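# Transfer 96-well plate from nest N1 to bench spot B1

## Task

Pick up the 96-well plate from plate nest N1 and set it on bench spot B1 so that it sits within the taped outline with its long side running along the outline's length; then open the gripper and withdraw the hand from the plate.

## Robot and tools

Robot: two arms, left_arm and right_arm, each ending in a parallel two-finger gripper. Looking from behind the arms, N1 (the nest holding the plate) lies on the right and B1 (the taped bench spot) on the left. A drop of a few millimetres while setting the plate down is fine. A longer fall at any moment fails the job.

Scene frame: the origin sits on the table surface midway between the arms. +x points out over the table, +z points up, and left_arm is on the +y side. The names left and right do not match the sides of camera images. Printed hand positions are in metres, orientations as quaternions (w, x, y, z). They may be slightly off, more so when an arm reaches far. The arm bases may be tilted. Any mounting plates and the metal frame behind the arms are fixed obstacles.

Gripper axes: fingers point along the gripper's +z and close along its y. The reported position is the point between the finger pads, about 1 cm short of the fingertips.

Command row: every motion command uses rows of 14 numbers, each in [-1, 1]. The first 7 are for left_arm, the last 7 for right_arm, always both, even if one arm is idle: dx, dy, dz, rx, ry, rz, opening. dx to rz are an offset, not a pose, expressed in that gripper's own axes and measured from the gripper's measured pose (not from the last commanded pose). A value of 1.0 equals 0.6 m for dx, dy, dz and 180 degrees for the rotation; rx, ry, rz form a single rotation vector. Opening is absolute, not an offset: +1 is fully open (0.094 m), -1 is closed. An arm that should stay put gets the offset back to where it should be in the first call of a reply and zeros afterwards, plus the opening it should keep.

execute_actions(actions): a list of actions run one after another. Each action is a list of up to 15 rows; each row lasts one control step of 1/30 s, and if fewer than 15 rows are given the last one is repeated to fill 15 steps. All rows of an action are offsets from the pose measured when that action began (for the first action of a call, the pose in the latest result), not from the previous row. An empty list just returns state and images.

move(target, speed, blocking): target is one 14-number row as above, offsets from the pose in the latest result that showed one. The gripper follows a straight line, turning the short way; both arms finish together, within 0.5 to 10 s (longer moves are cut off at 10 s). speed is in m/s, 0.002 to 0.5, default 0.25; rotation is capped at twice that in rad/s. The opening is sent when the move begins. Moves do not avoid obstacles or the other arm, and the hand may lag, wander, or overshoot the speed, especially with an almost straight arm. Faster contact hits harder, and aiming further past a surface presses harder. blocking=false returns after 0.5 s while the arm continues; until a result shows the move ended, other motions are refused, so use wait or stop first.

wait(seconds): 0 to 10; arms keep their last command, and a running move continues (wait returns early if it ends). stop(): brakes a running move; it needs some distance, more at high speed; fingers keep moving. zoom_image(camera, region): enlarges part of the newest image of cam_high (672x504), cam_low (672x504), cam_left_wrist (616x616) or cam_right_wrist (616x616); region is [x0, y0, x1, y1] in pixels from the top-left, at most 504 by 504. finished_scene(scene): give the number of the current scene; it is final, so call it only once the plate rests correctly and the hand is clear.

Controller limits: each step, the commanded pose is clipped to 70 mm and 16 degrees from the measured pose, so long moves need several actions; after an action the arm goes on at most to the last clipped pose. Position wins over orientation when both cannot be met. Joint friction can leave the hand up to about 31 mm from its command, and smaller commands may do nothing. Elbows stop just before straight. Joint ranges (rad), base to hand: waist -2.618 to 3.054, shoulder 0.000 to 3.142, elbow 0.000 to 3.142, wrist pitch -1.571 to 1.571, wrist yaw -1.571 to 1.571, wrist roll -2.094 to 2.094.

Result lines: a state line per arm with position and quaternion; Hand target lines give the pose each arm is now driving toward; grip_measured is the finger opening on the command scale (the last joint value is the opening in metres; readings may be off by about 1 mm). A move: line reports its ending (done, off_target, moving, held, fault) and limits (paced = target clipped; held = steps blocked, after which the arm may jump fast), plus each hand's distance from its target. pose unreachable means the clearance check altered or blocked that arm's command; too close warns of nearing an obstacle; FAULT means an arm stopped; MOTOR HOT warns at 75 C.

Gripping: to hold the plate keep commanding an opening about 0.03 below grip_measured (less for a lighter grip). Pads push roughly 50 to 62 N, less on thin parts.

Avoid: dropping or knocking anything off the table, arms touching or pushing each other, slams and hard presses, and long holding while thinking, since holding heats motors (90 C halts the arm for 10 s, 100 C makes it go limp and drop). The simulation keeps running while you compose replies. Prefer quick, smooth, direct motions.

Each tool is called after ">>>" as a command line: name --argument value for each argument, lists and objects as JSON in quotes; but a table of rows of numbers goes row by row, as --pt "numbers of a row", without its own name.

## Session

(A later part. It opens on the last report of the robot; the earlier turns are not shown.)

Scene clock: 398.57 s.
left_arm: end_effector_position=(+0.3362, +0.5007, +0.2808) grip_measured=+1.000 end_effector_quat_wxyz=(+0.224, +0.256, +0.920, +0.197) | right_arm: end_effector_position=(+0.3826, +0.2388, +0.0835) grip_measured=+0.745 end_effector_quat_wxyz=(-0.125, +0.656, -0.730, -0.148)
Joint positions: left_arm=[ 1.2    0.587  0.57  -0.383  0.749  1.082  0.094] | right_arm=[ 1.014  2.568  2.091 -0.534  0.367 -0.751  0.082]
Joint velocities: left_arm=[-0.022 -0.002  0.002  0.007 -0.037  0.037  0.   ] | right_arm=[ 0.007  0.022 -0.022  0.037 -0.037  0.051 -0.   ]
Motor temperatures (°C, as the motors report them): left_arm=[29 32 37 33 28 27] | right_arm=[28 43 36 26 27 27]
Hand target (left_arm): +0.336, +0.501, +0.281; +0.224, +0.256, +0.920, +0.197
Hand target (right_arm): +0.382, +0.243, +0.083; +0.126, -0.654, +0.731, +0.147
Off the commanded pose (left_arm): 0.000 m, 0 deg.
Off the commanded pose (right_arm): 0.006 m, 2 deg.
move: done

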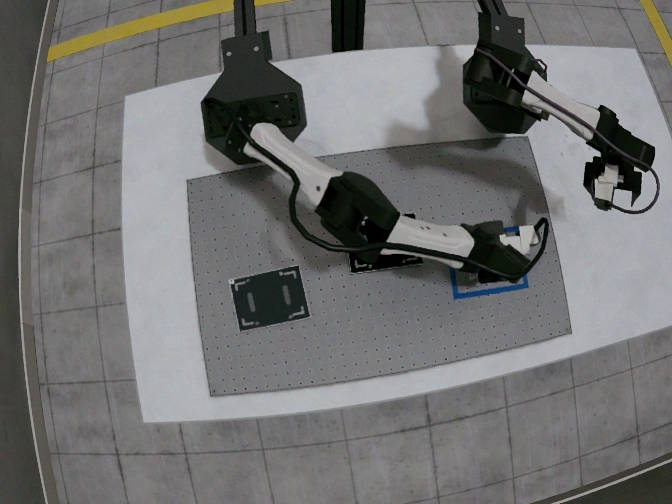

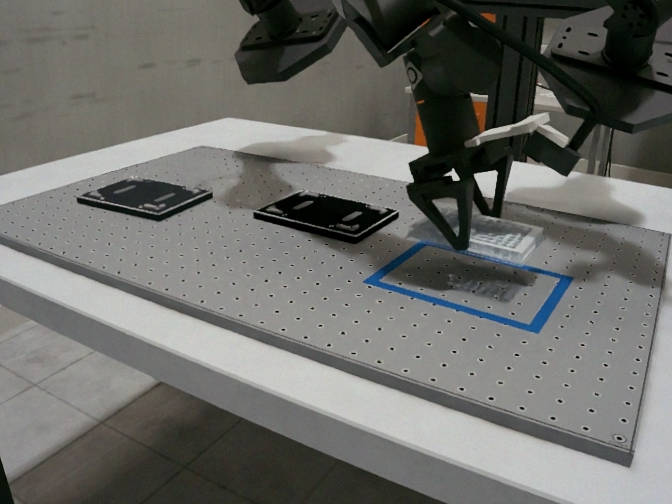

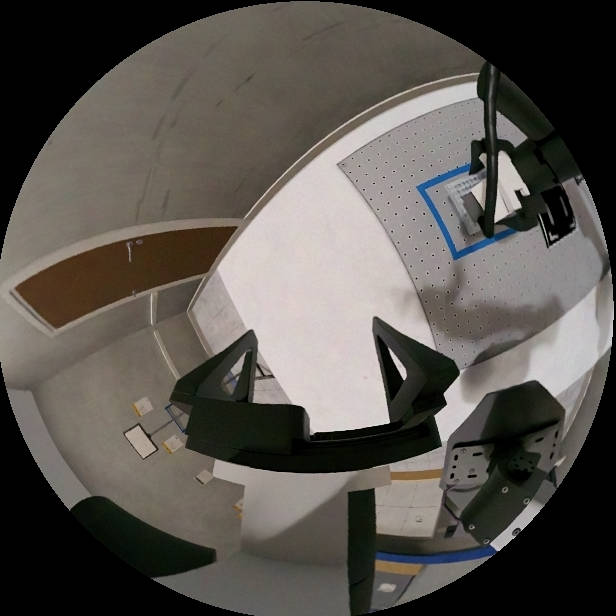

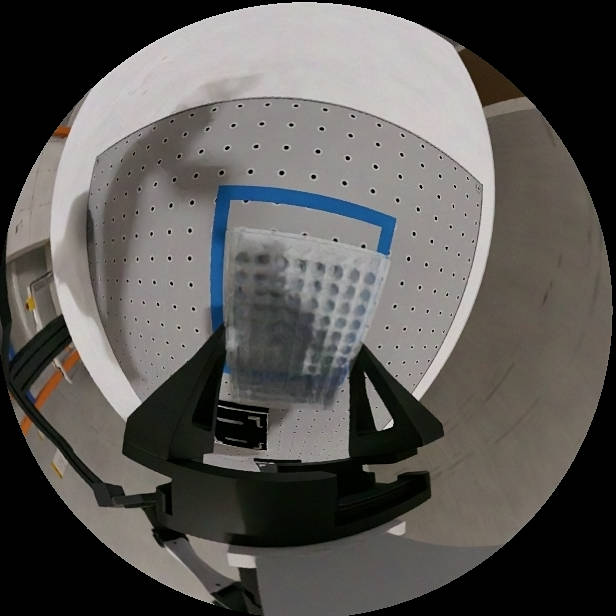

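>>> zoom_image --camera "cam_low" --region '[350, 170, 600, 345]'

>>> zoom_image --camera "cam_right_wrist" --region '[170, 160, 430, 420]'

Region (350, 170, 600, 345) of cam_low's 672x504 image, scaled by 2.016, with more detail than that image has; it fills the top 353 rows of this view, and the rest is white.

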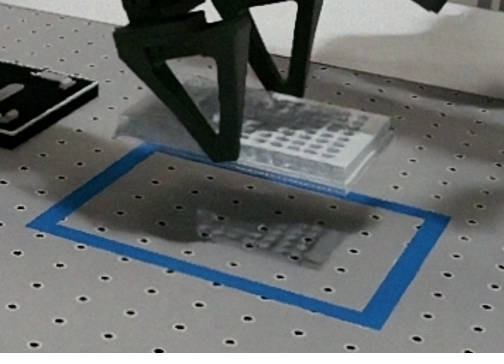

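Region (170, 160, 430, 420) of cam_right_wrist's 616x616 image, scaled by 1.938, with more detail than that image has.

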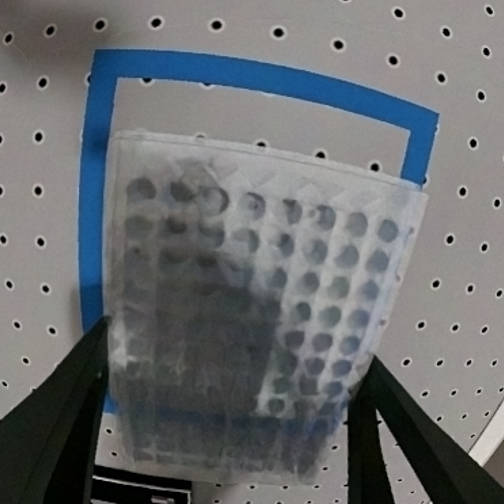

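>>> move --target '[0,0,0,0,0,0,1, 0.0209,0.0106,0.048,0.008,0,0,0.70]' --speed 0.1

>>> zoom_image --camera "cam_low" --region '[350, 190, 600, 345]'

>>> zoom_image --camera "cam_right_wrist" --region '[150, 140, 450, 440]'

Scene clock: 440.67 s.
left_arm: end_effector_position=(+0.3362, +0.5007, +0.2808) grip_measured=+1.000 end_effector_quat_wxyz=(+0.224, +0.256, +0.920, +0.197) | right_arm: end_effector_position=(+0.3776, +0.2382, +0.0571) grip_measured=+0.745 end_effector_quat_wxyz=(-0.132, +0.652, -0.733, -0.140)
Joint positions: left_arm=[ 1.2    0.587  0.57  -0.383  0.749  1.082  0.094] | right_arm=[ 0.993  2.601  2.046 -0.433  0.37  -0.77   0.082]
Joint velocities: left_arm=[ 0.007  0.007 -0.017  0.037  0.051  0.022  0.   ] | right_arm=[-0.032 -0.007 -0.012 -0.037 -0.051 -0.095  0.   ]
Motor temperatures (°C, as the motors report them): left_arm=[29 32 37 33 28 27] | right_arm=[34 46 40 27 27 27]
Hand target (left_arm): +0.336, +0.501, +0.281; +0.224, +0.256, +0.920, +0.197
Hand target (right_arm): +0.375, +0.238, +0.053; +0.134, -0.654, +0.732, +0.138
Off the commanded pose (left_arm): 0.000 m, 0 deg.
Off the commanded pose (right_arm): 0.006 m, 0 deg.
move: done

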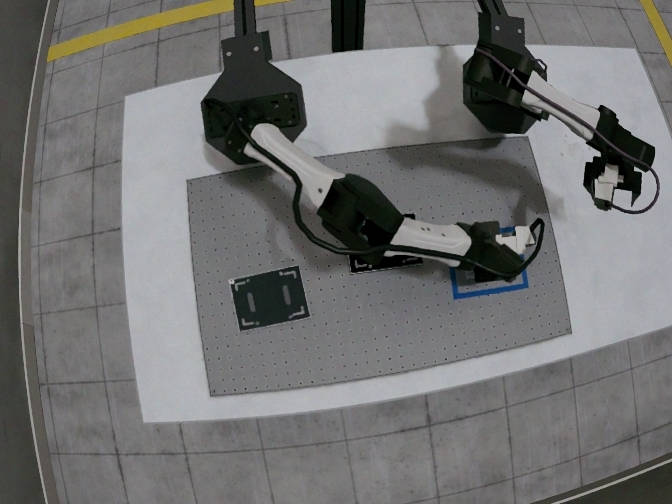

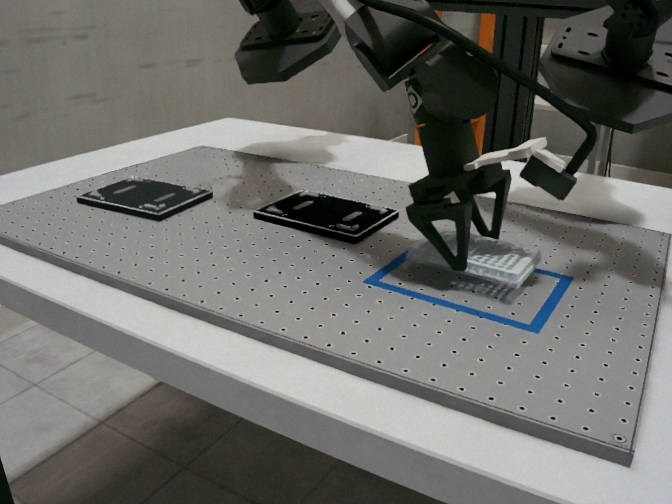

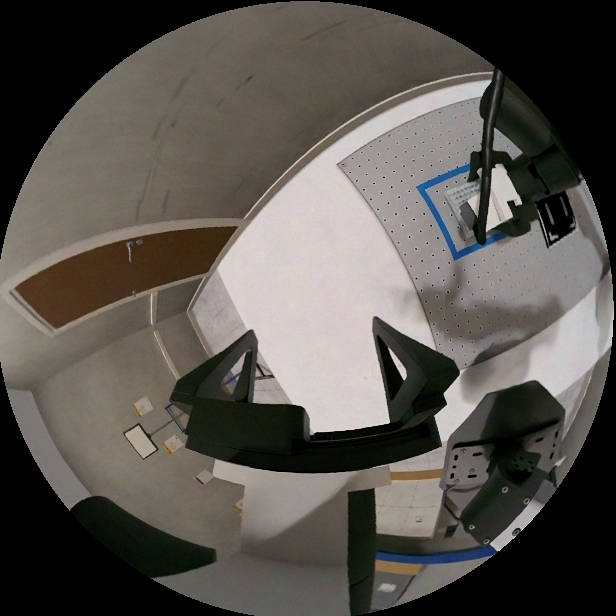

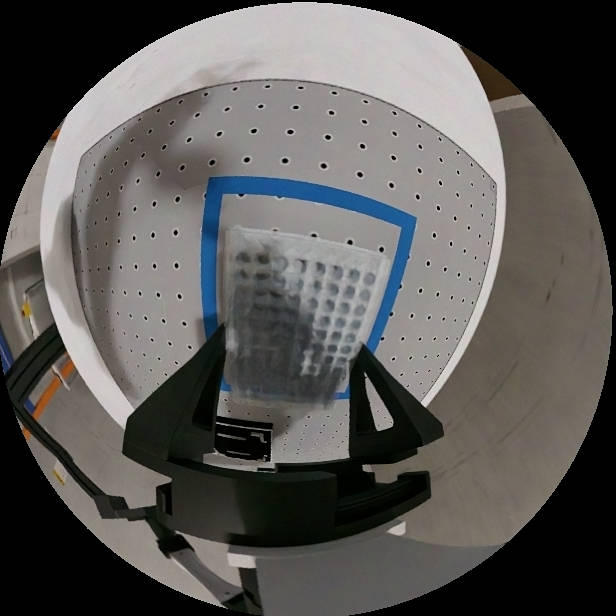

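Region (350, 190, 600, 345) of cam_low's 672x504 image, scaled by 2.016, with more detail than that image has; it fills the top 312 rows of this view, and the rest is white.

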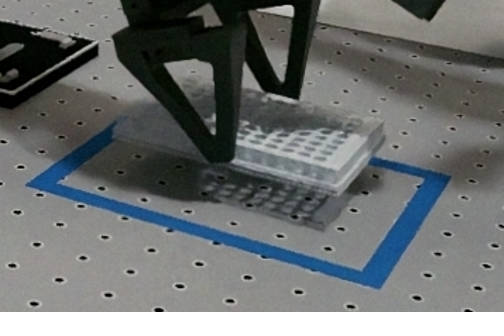

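Region (150, 140, 450, 440) of cam_right_wrist's 616x616 image, scaled by 1.680, with more detail than that image has.

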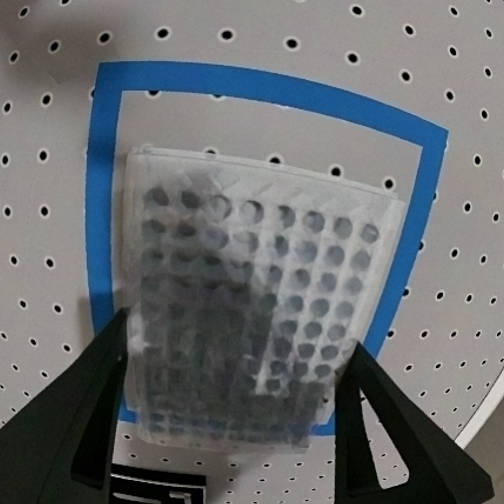

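>>> execute_actions --actions '[[[0,0,0,0,0,0,1,0.0040,0.0041,0.0092,0.002,0,0,0.7],[0,0,0,0,0,0,1,0.0048,0.0041,0.0119,0.002,0,0,0.7],[0,0,0,0,0,0,1,0.0056,0.0041,0.0146,0.002,0,0,0.7],[0,0,0,0,0,0,1,0.0064,0.0041,0.0172,0.002,0,0,0.7],[0,0,0,0,0,0,1,0.0072,0.0041,0.0199,0.002,0,0,0.7],[0,0,0,0,0,0,1,0.0080,0.0041,0.0225,0.002,0,0,0.7],[0,0,0,0,0,0,1,0.0088,0.004,0.0251,0.002,0,0,0.7],[0,0,0,0,0,0,1,0.0095,0.004,0.0275,0.002,0,0,0.7],[0,0,0,0,0,0,1,0.0102,0.004,0.0298,0.002,0,0,0.7],[0,0,0,0,0,0,1,0.0109,0.004,0.0320,0.002,0,0,0.7],[0,0,0,0,0,0,1,0.0115,0.004,0.0340,0.002,0,0,0.7],[0,0,0,0,0,0,1,0.0120,0.004,0.0358,0.002,0,0,0.7],[0,0,0,0,0,0,1,0.0125,0.004,0.0373,0.002,0,0,0.7],[0,0,0,0,0,0,1,0.0129,0.004,0.0386,0.002,0,0,0.7],[0,0,0,0,0,0,1,0.0132,0.004,0.0397,0.002,0,0,0.7]]]'

>>> wait --seconds 0.5

>>> zoom_image --camera "cam_low" --region '[390, 220, 570, 330]'

Scene clock: 472.97 s.
left_arm: end_effector_position=(+0.3362, +0.5007, +0.2808) grip_measured=+1.000 end_effector_quat_wxyz=(+0.224, +0.256, +0.920, +0.197) | right_arm: end_effector_position=(+0.3721, +0.2356, +0.0364) grip_measured=+0.745 end_effector_quat_wxyz=(-0.126, +0.654, -0.734, -0.136)
Joint positions: left_arm=[ 1.2    0.587  0.57  -0.383  0.749  1.082  0.094] | right_arm=[ 0.976  2.639  2.046 -0.402  0.37  -0.781  0.082]
Joint velocities: left_arm=[ 0.007 -0.002 -0.017 -0.037  0.007 -0.007  0.   ] | right_arm=[-0.061  0.149 -0.017 -0.007  0.007 -0.066  0.   ]
Motor temperatures (°C, as the motors report them): left_arm=[29 32 38 33 28 27] | right_arm=[36 48 38 27 27 27]
Hand target (left_arm): +0.336, +0.501, +0.281; +0.224, +0.256, +0.920, +0.197
Hand target (right_arm): +0.374, +0.240, +0.032; +0.135, -0.652, +0.733, +0.138
Off the commanded pose (left_arm): 0.000 m, 0 deg.
Off the commanded pose (right_arm): 0.007 m, 1 deg.

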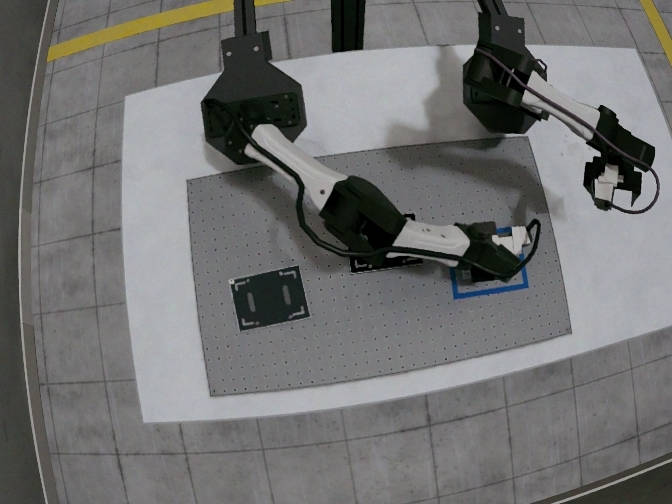

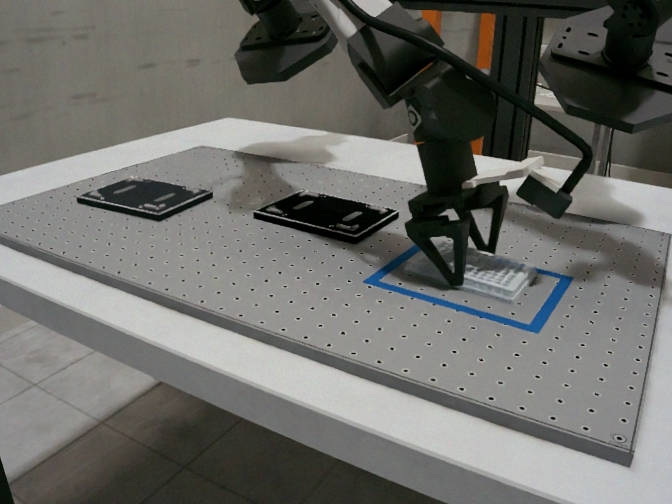

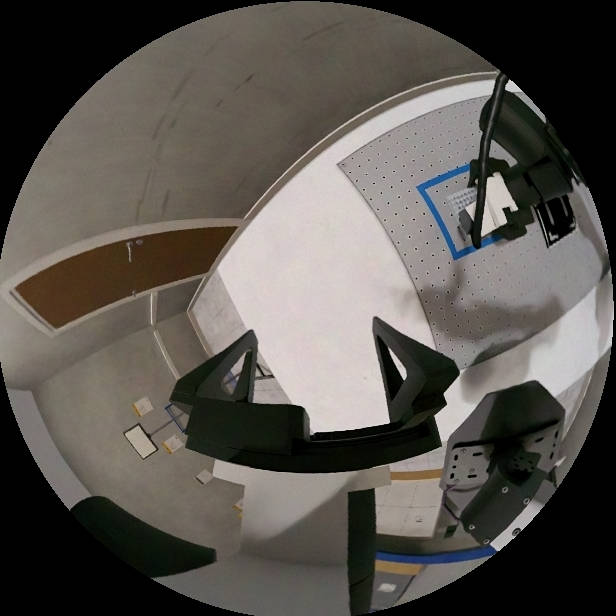

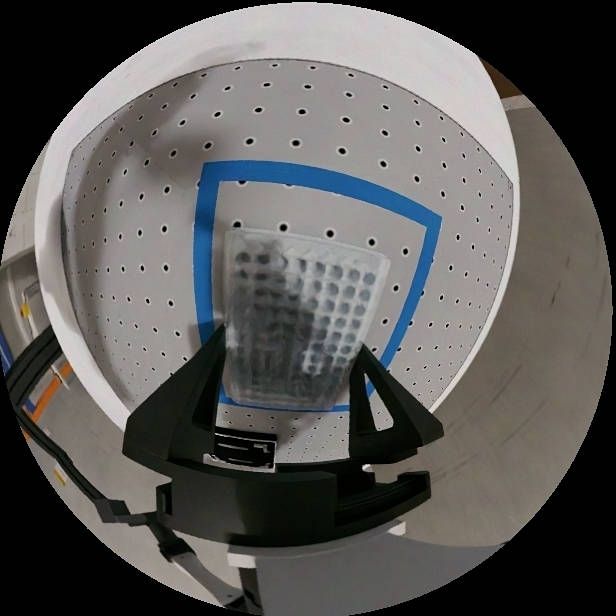

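Scene clock: 473.47 s.
left_arm: end_effector_position=(+0.3362, +0.5007, +0.2808) grip_measured=+1.000 end_effector_quat_wxyz=(+0.224, +0.256, +0.920, +0.197) | right_arm: end_effector_position=(+0.3722, +0.2362, +0.0344) grip_measured=+0.745 end_effector_quat_wxyz=(-0.128, +0.653, -0.734, -0.136)
Joint positions: left_arm=[ 1.2    0.587  0.57  -0.383  0.749  1.082  0.094] | right_arm=[ 0.974  2.643  2.046 -0.392  0.369 -0.785  0.082]
Joint velocities: left_arm=[ 0.002 -0.012 -0.007 -0.022 -0.051  0.007  0.   ] | right_arm=[-0.017 -0.012 -0.007 -0.022  0.007  0.037 -0.001]
Motor temperatures (°C, as the motors report them): left_arm=[29 32 38 33 28 27] | right_arm=[36 48 38 27 27 27]
Hand target (left_arm): +0.336, +0.501, +0.281; +0.224, +0.256, +0.920, +0.197
Hand target (right_arm): +0.374, +0.240, +0.032; +0.135, -0.652, +0.733, +0.138
Off the commanded pose (left_arm): 0.000 m, 0 deg.
Off the commanded pose (right_arm): 0.005 m, 1 deg.
wait: 0.50 s; at rest by 0.27 s

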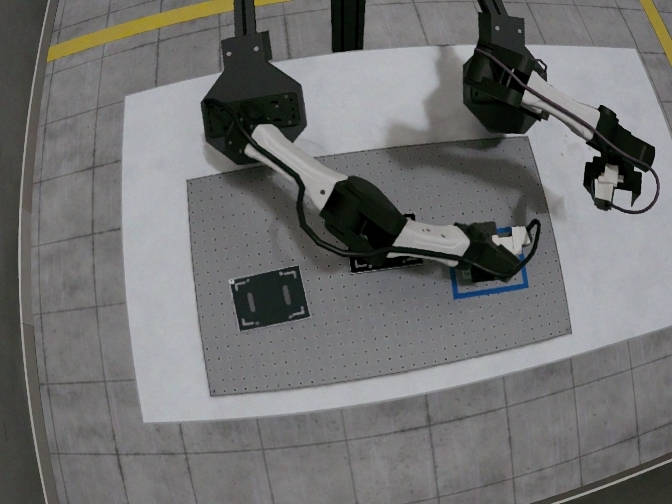

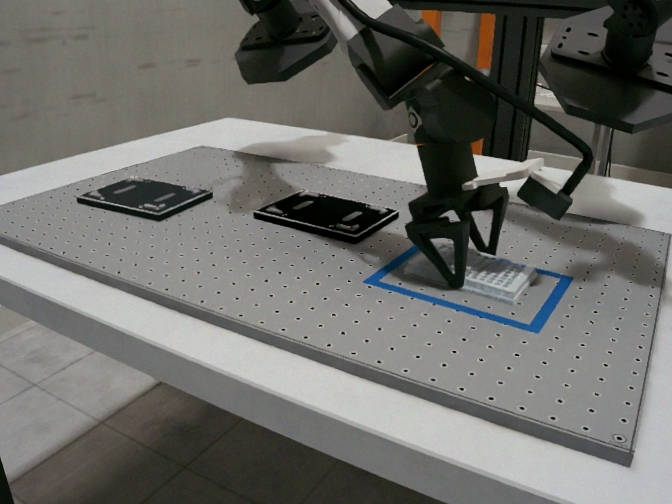

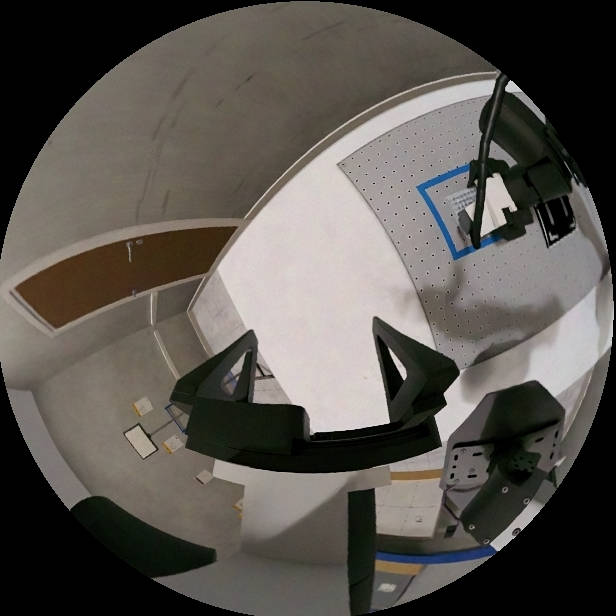

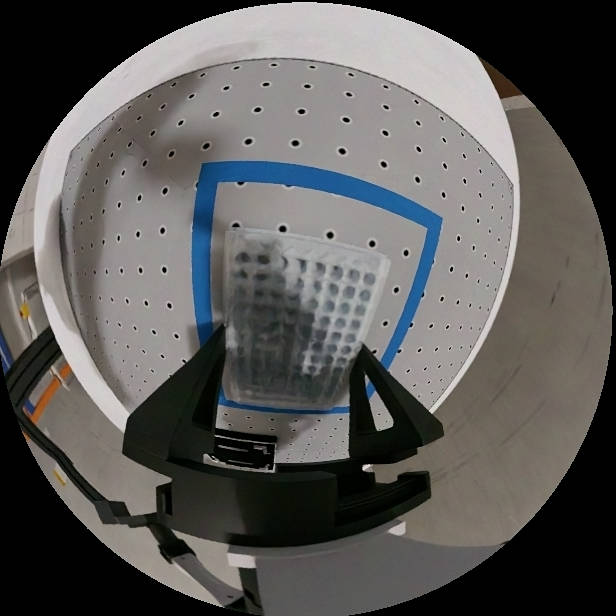

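Region (390, 220, 570, 330) of cam_low's 672x504 image, scaled by 2.800, with more detail than that image has.

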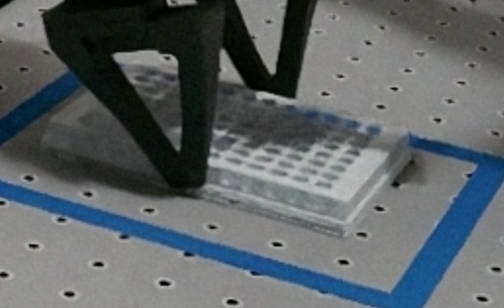

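>>> execute_actions --actions '[[[0,0,0,0,0,0,1,0,0,0,0,0,0,0.74],[0,0,0,0,0,0,1,0,0,0,0,0,0,0.77],[0,0,0,0,0,0,1,0,0,0,0,0,0,0.82],[0,0,0,0,0,0,1,0,0,0,0,0,0,0.88],[0,0,0,0,0,0,1,0,0,0,0,0,0,0.94],[0,0,0,0,0,0,1,0,0,0,0,0,0,1],[0,0,0,0,0,0,1,0,0,0,0,0,0,1],[0,0,0,0,0,0,1,0,0,0,0,0,0,1],[0,0,0,0,0,0,1,0,0.001,-0.003,0,0,0,1],[0,0,0,0,0,0,1,0,0.002,-0.006,0,0,0,1],[0,0,0,0,0,0,1,0,0.0025,-0.010,0,0,0,1],[0,0,0,0,0,0,1,0,0.003,-0.014,0,0,0,1],[0,0,0,0,0,0,1,0,0.0035,-0.018,0,0,0,1],[0,0,0,0,0,0,1,0,0.004,-0.022,0,0,0,1],[0,0,0,0,0,0,1,0,0.004,-0.026,0,0,0,1]]]'

>>> move --target '[0,0,0,0,0,0,1, 0.03,0.005,-0.23,0,0,0,1]' --speed 0.3

Scene clock: 494.70 s.
left_arm: end_effector_position=(+0.3362, +0.5007, +0.2808) grip_measured=+1.000 end_effector_quat_wxyz=(+0.224, +0.256, +0.920, +0.197) | right_arm: end_effector_position=(+0.3672, +0.2322, +0.0339) grip_measured=+1.000 end_effector_quat_wxyz=(-0.122, +0.656, -0.732, -0.136)
Joint positions: left_arm=[ 1.2    0.587  0.57  -0.383  0.749  1.082  0.094] | right_arm=[ 0.975  2.631  2.017 -0.391  0.369 -0.783  0.094]
Joint velocities: left_arm=[-0.002 -0.017  0.022  0.022 -0.066 -0.051  0.   ] | right_arm=[-0.012 -0.164 -0.271  0.051 -0.066  0.066  0.   ]
Motor temperatures (°C, as the motors report them): left_arm=[29 32 38 33 28 27] | right_arm=[36 49 38 27 27 27]
Hand target (left_arm): +0.336, +0.501, +0.281; +0.224, +0.256, +0.920, +0.197
Hand target (right_arm): +0.370, +0.231, +0.049; +0.127, -0.654, +0.733, +0.136
Off the commanded pose (left_arm): 0.000 m, 0 deg.
Off the commanded pose (right_arm): 0.015 m, 1 deg.

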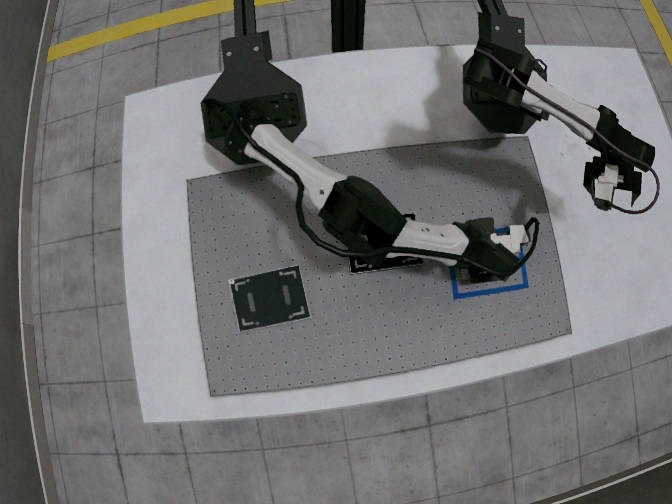

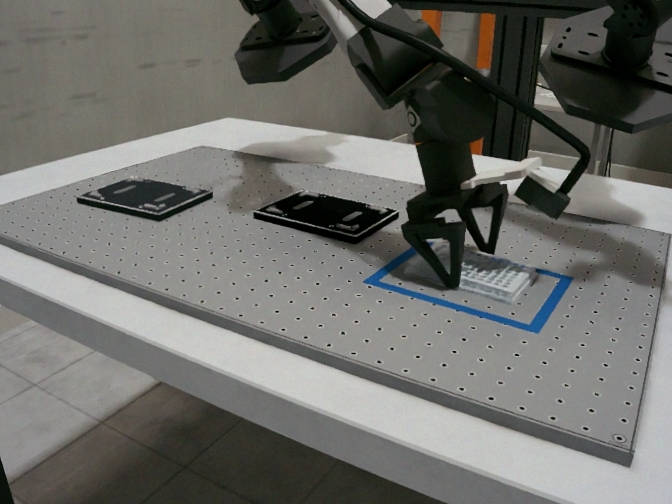

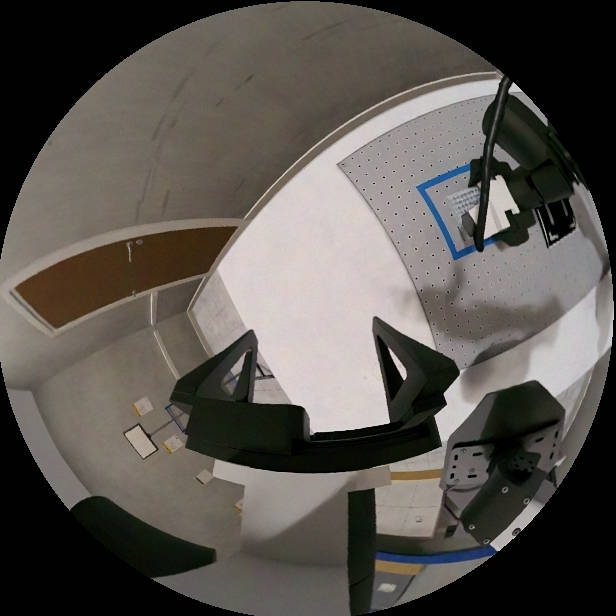

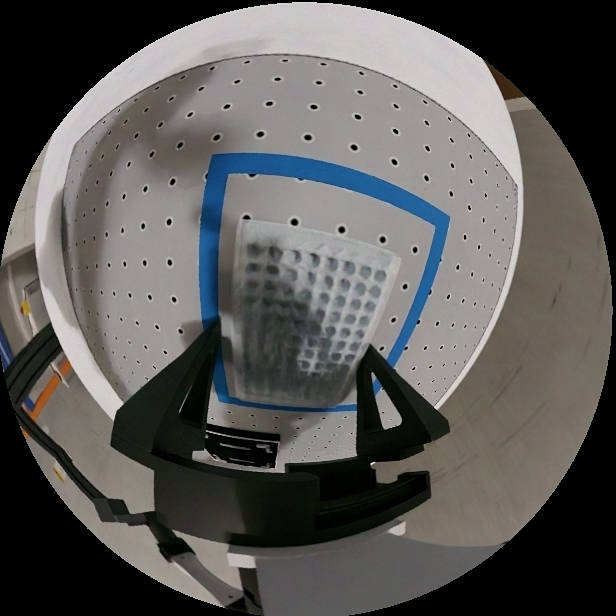

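Scene clock: 495.83 s.
left_arm: end_effector_position=(+0.3362, +0.5007, +0.2808) grip_measured=+1.000 end_effector_quat_wxyz=(+0.224, +0.256, +0.920, +0.197) | right_arm: end_effector_position=(+0.3672, +0.1707, +0.1562) grip_measured=+1.000 end_effector_quat_wxyz=(-0.126, +0.653, -0.734, -0.139)
Joint positions: left_arm=[ 1.2    0.587  0.57  -0.383  0.749  1.082  0.094] | right_arm=[ 1.061  2.169  1.626 -0.482  0.411 -0.7    0.094]
Joint velocities: left_arm=[ 0.002 -0.002  0.002  0.007 -0.037  0.051  0.   ] | right_arm=[-0.022 -0.027 -0.007  0.007 -0.051 -0.022  0.   ]
Motor temperatures (°C, as the motors report them): left_arm=[29 32 38 33 28 27] | right_arm=[36 49 38 27 27 27]
Hand target (left_arm): +0.336, +0.501, +0.281; +0.224, +0.256, +0.920, +0.197
Hand target (right_arm): +0.361, +0.169, +0.158; +0.121, -0.656, +0.732, +0.137
Off the commanded pose (left_arm): 0.000 m, 0 deg.
Off the commanded pose (right_arm): 0.007 m, 1 deg.
move: done

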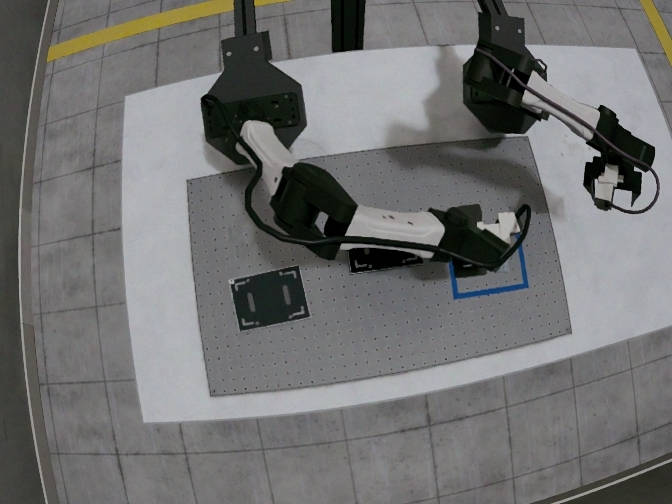

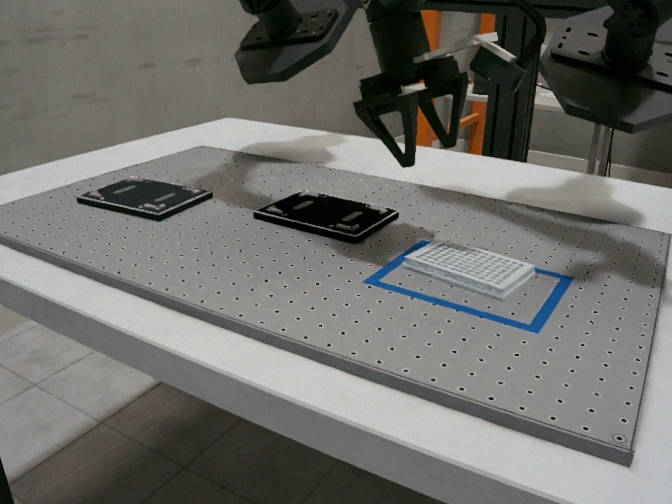

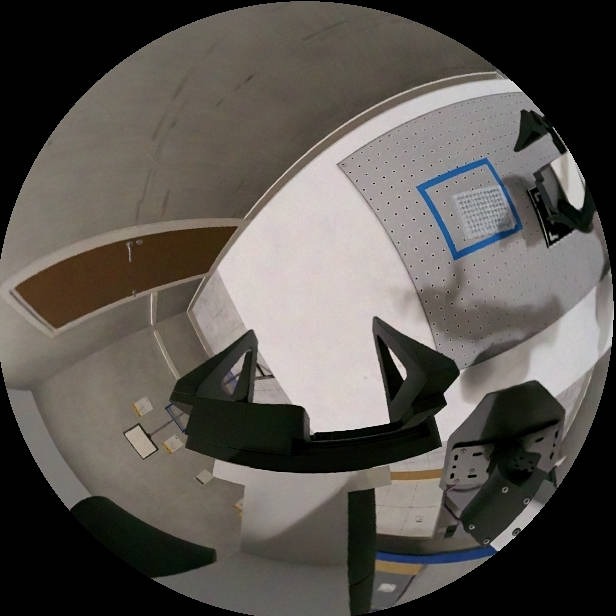

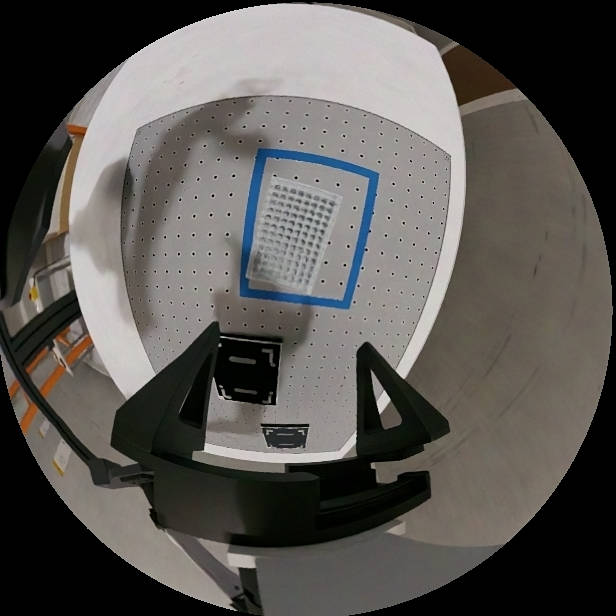

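>>> zoom_image --camera "cam_right_wrist" --region '[220, 135, 400, 320]'

>>> zoom_image --camera "cam_left_wrist" --region '[405, 145, 535, 270]'

>>> zoom_image --camera "cam_low" --region '[350, 220, 590, 345]'

Region (220, 135, 400, 320) of cam_right_wrist's 616x616 image, scaled by 2.724, with more detail than that image has; it fills the left 490 columns of this view, and the rest is white.

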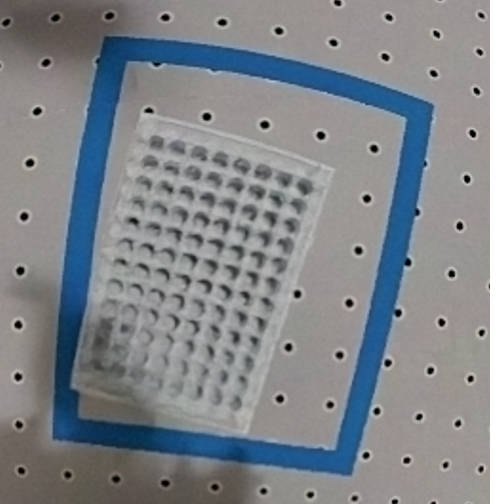

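Region (405, 145, 535, 270) of cam_left_wrist's 616x616 image, scaled by 3.877, with more detail than that image has; it fills the top 485 rows of this view, and the rest is white.

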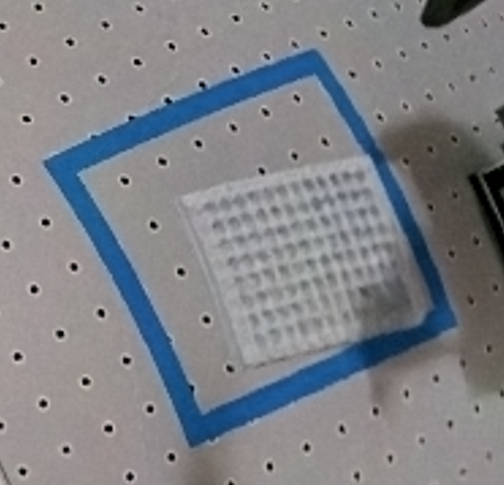

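Region (350, 220, 590, 345) of cam_low's 672x504 image, scaled by 2.100, with more detail than that image has; it fills the top 262 rows of this view, and the rest is white.

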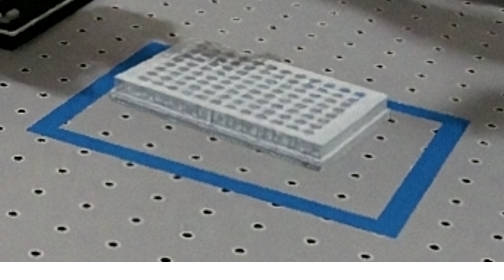

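>>> move --target '[0,0,0,0,0,0,1, 0.0101,0.1326,0.1883,0.06,0,0,-1]' --speed 0.22

>>> zoom_image --camera "cam_low" --region '[370, 170, 590, 320]'

>>> zoom_image --camera "cam_left_wrist" --region '[405, 145, 555, 290]'

Scene clock: 548.60 s.
left_arm: end_effector_position=(+0.3362, +0.5007, +0.2808) grip_measured=+1.000 end_effector_quat_wxyz=(+0.224, +0.256, +0.920, +0.197) | right_arm: end_effector_position=(+0.2932, +0.2118, +0.0471) grip_measured=-0.987 end_effector_quat_wxyz=(-0.179, +0.635, -0.748, -0.069)
Joint positions: left_arm=[ 1.2    0.587  0.57  -0.383  0.749  1.082  0.094] | right_arm=[ 1.107  2.502  1.491  0.086  0.582 -0.703  0.001]
Joint velocities: left_arm=[-0.002  0.007 -0.017 -0.007  0.007 -0.007  0.   ] | right_arm=[-0.007 -0.002  0.002  0.007  0.037 -0.051 -0.   ]
Motor temperatures (°C, as the motors report them): left_arm=[29 32 38 33 28 27] | right_arm=[37 50 37 27 27 27]
Hand target (left_arm): +0.336, +0.501, +0.281; +0.224, +0.256, +0.920, +0.197
Hand target (right_arm): +0.288, +0.215, +0.051; +0.186, -0.639, +0.744, +0.069
Off the commanded pose (left_arm): 0.000 m, 0 deg.
Off the commanded pose (right_arm): 0.008 m, 1 deg.
move: done

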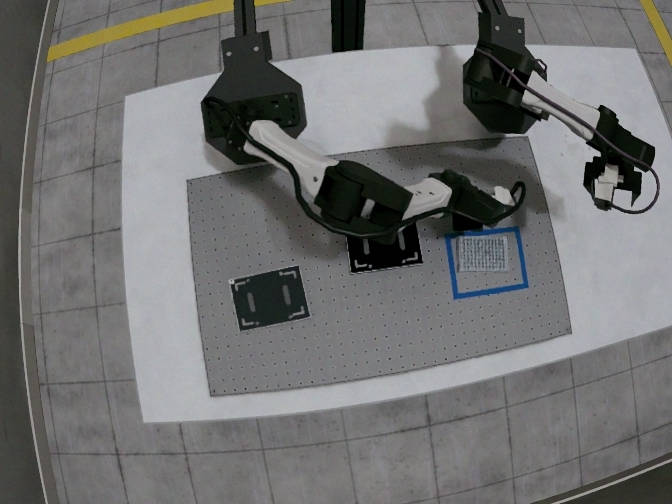

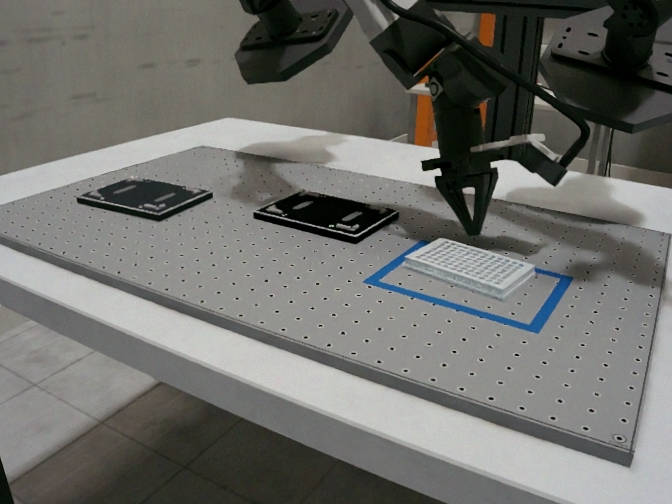

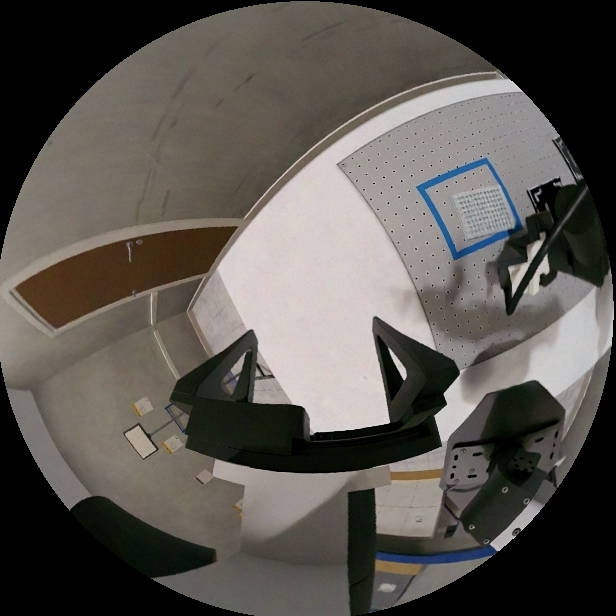

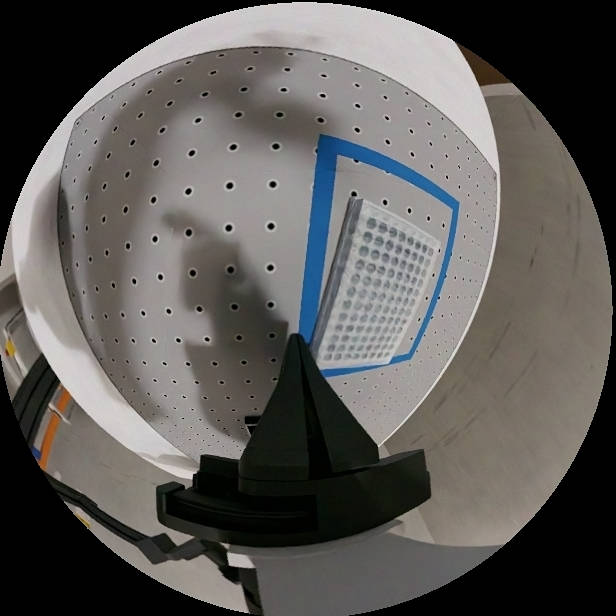

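Region (370, 170, 590, 320) of cam_low's 672x504 image, scaled by 2.291, with more detail than that image has; it fills the top 344 rows of this view, and the rest is white.

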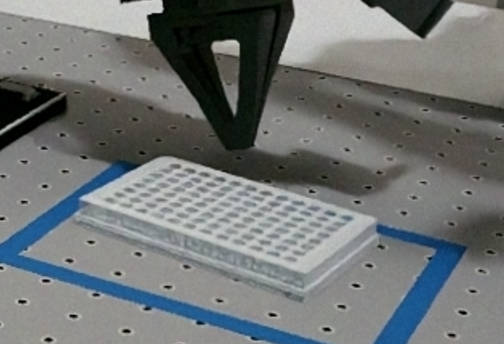

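Region (405, 145, 555, 290) of cam_left_wrist's 616x616 image, scaled by 3.360, with more detail than that image has; it fills the top 487 rows of this view, and the rest is white.

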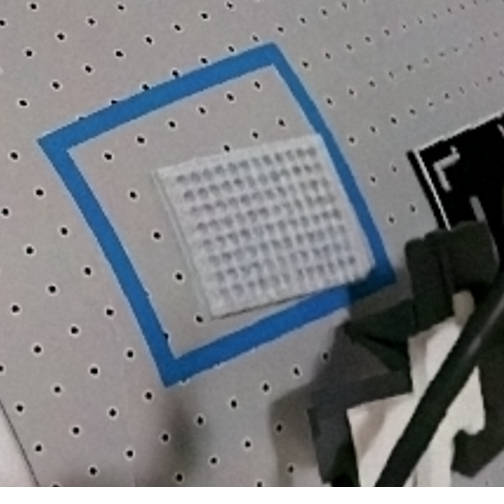

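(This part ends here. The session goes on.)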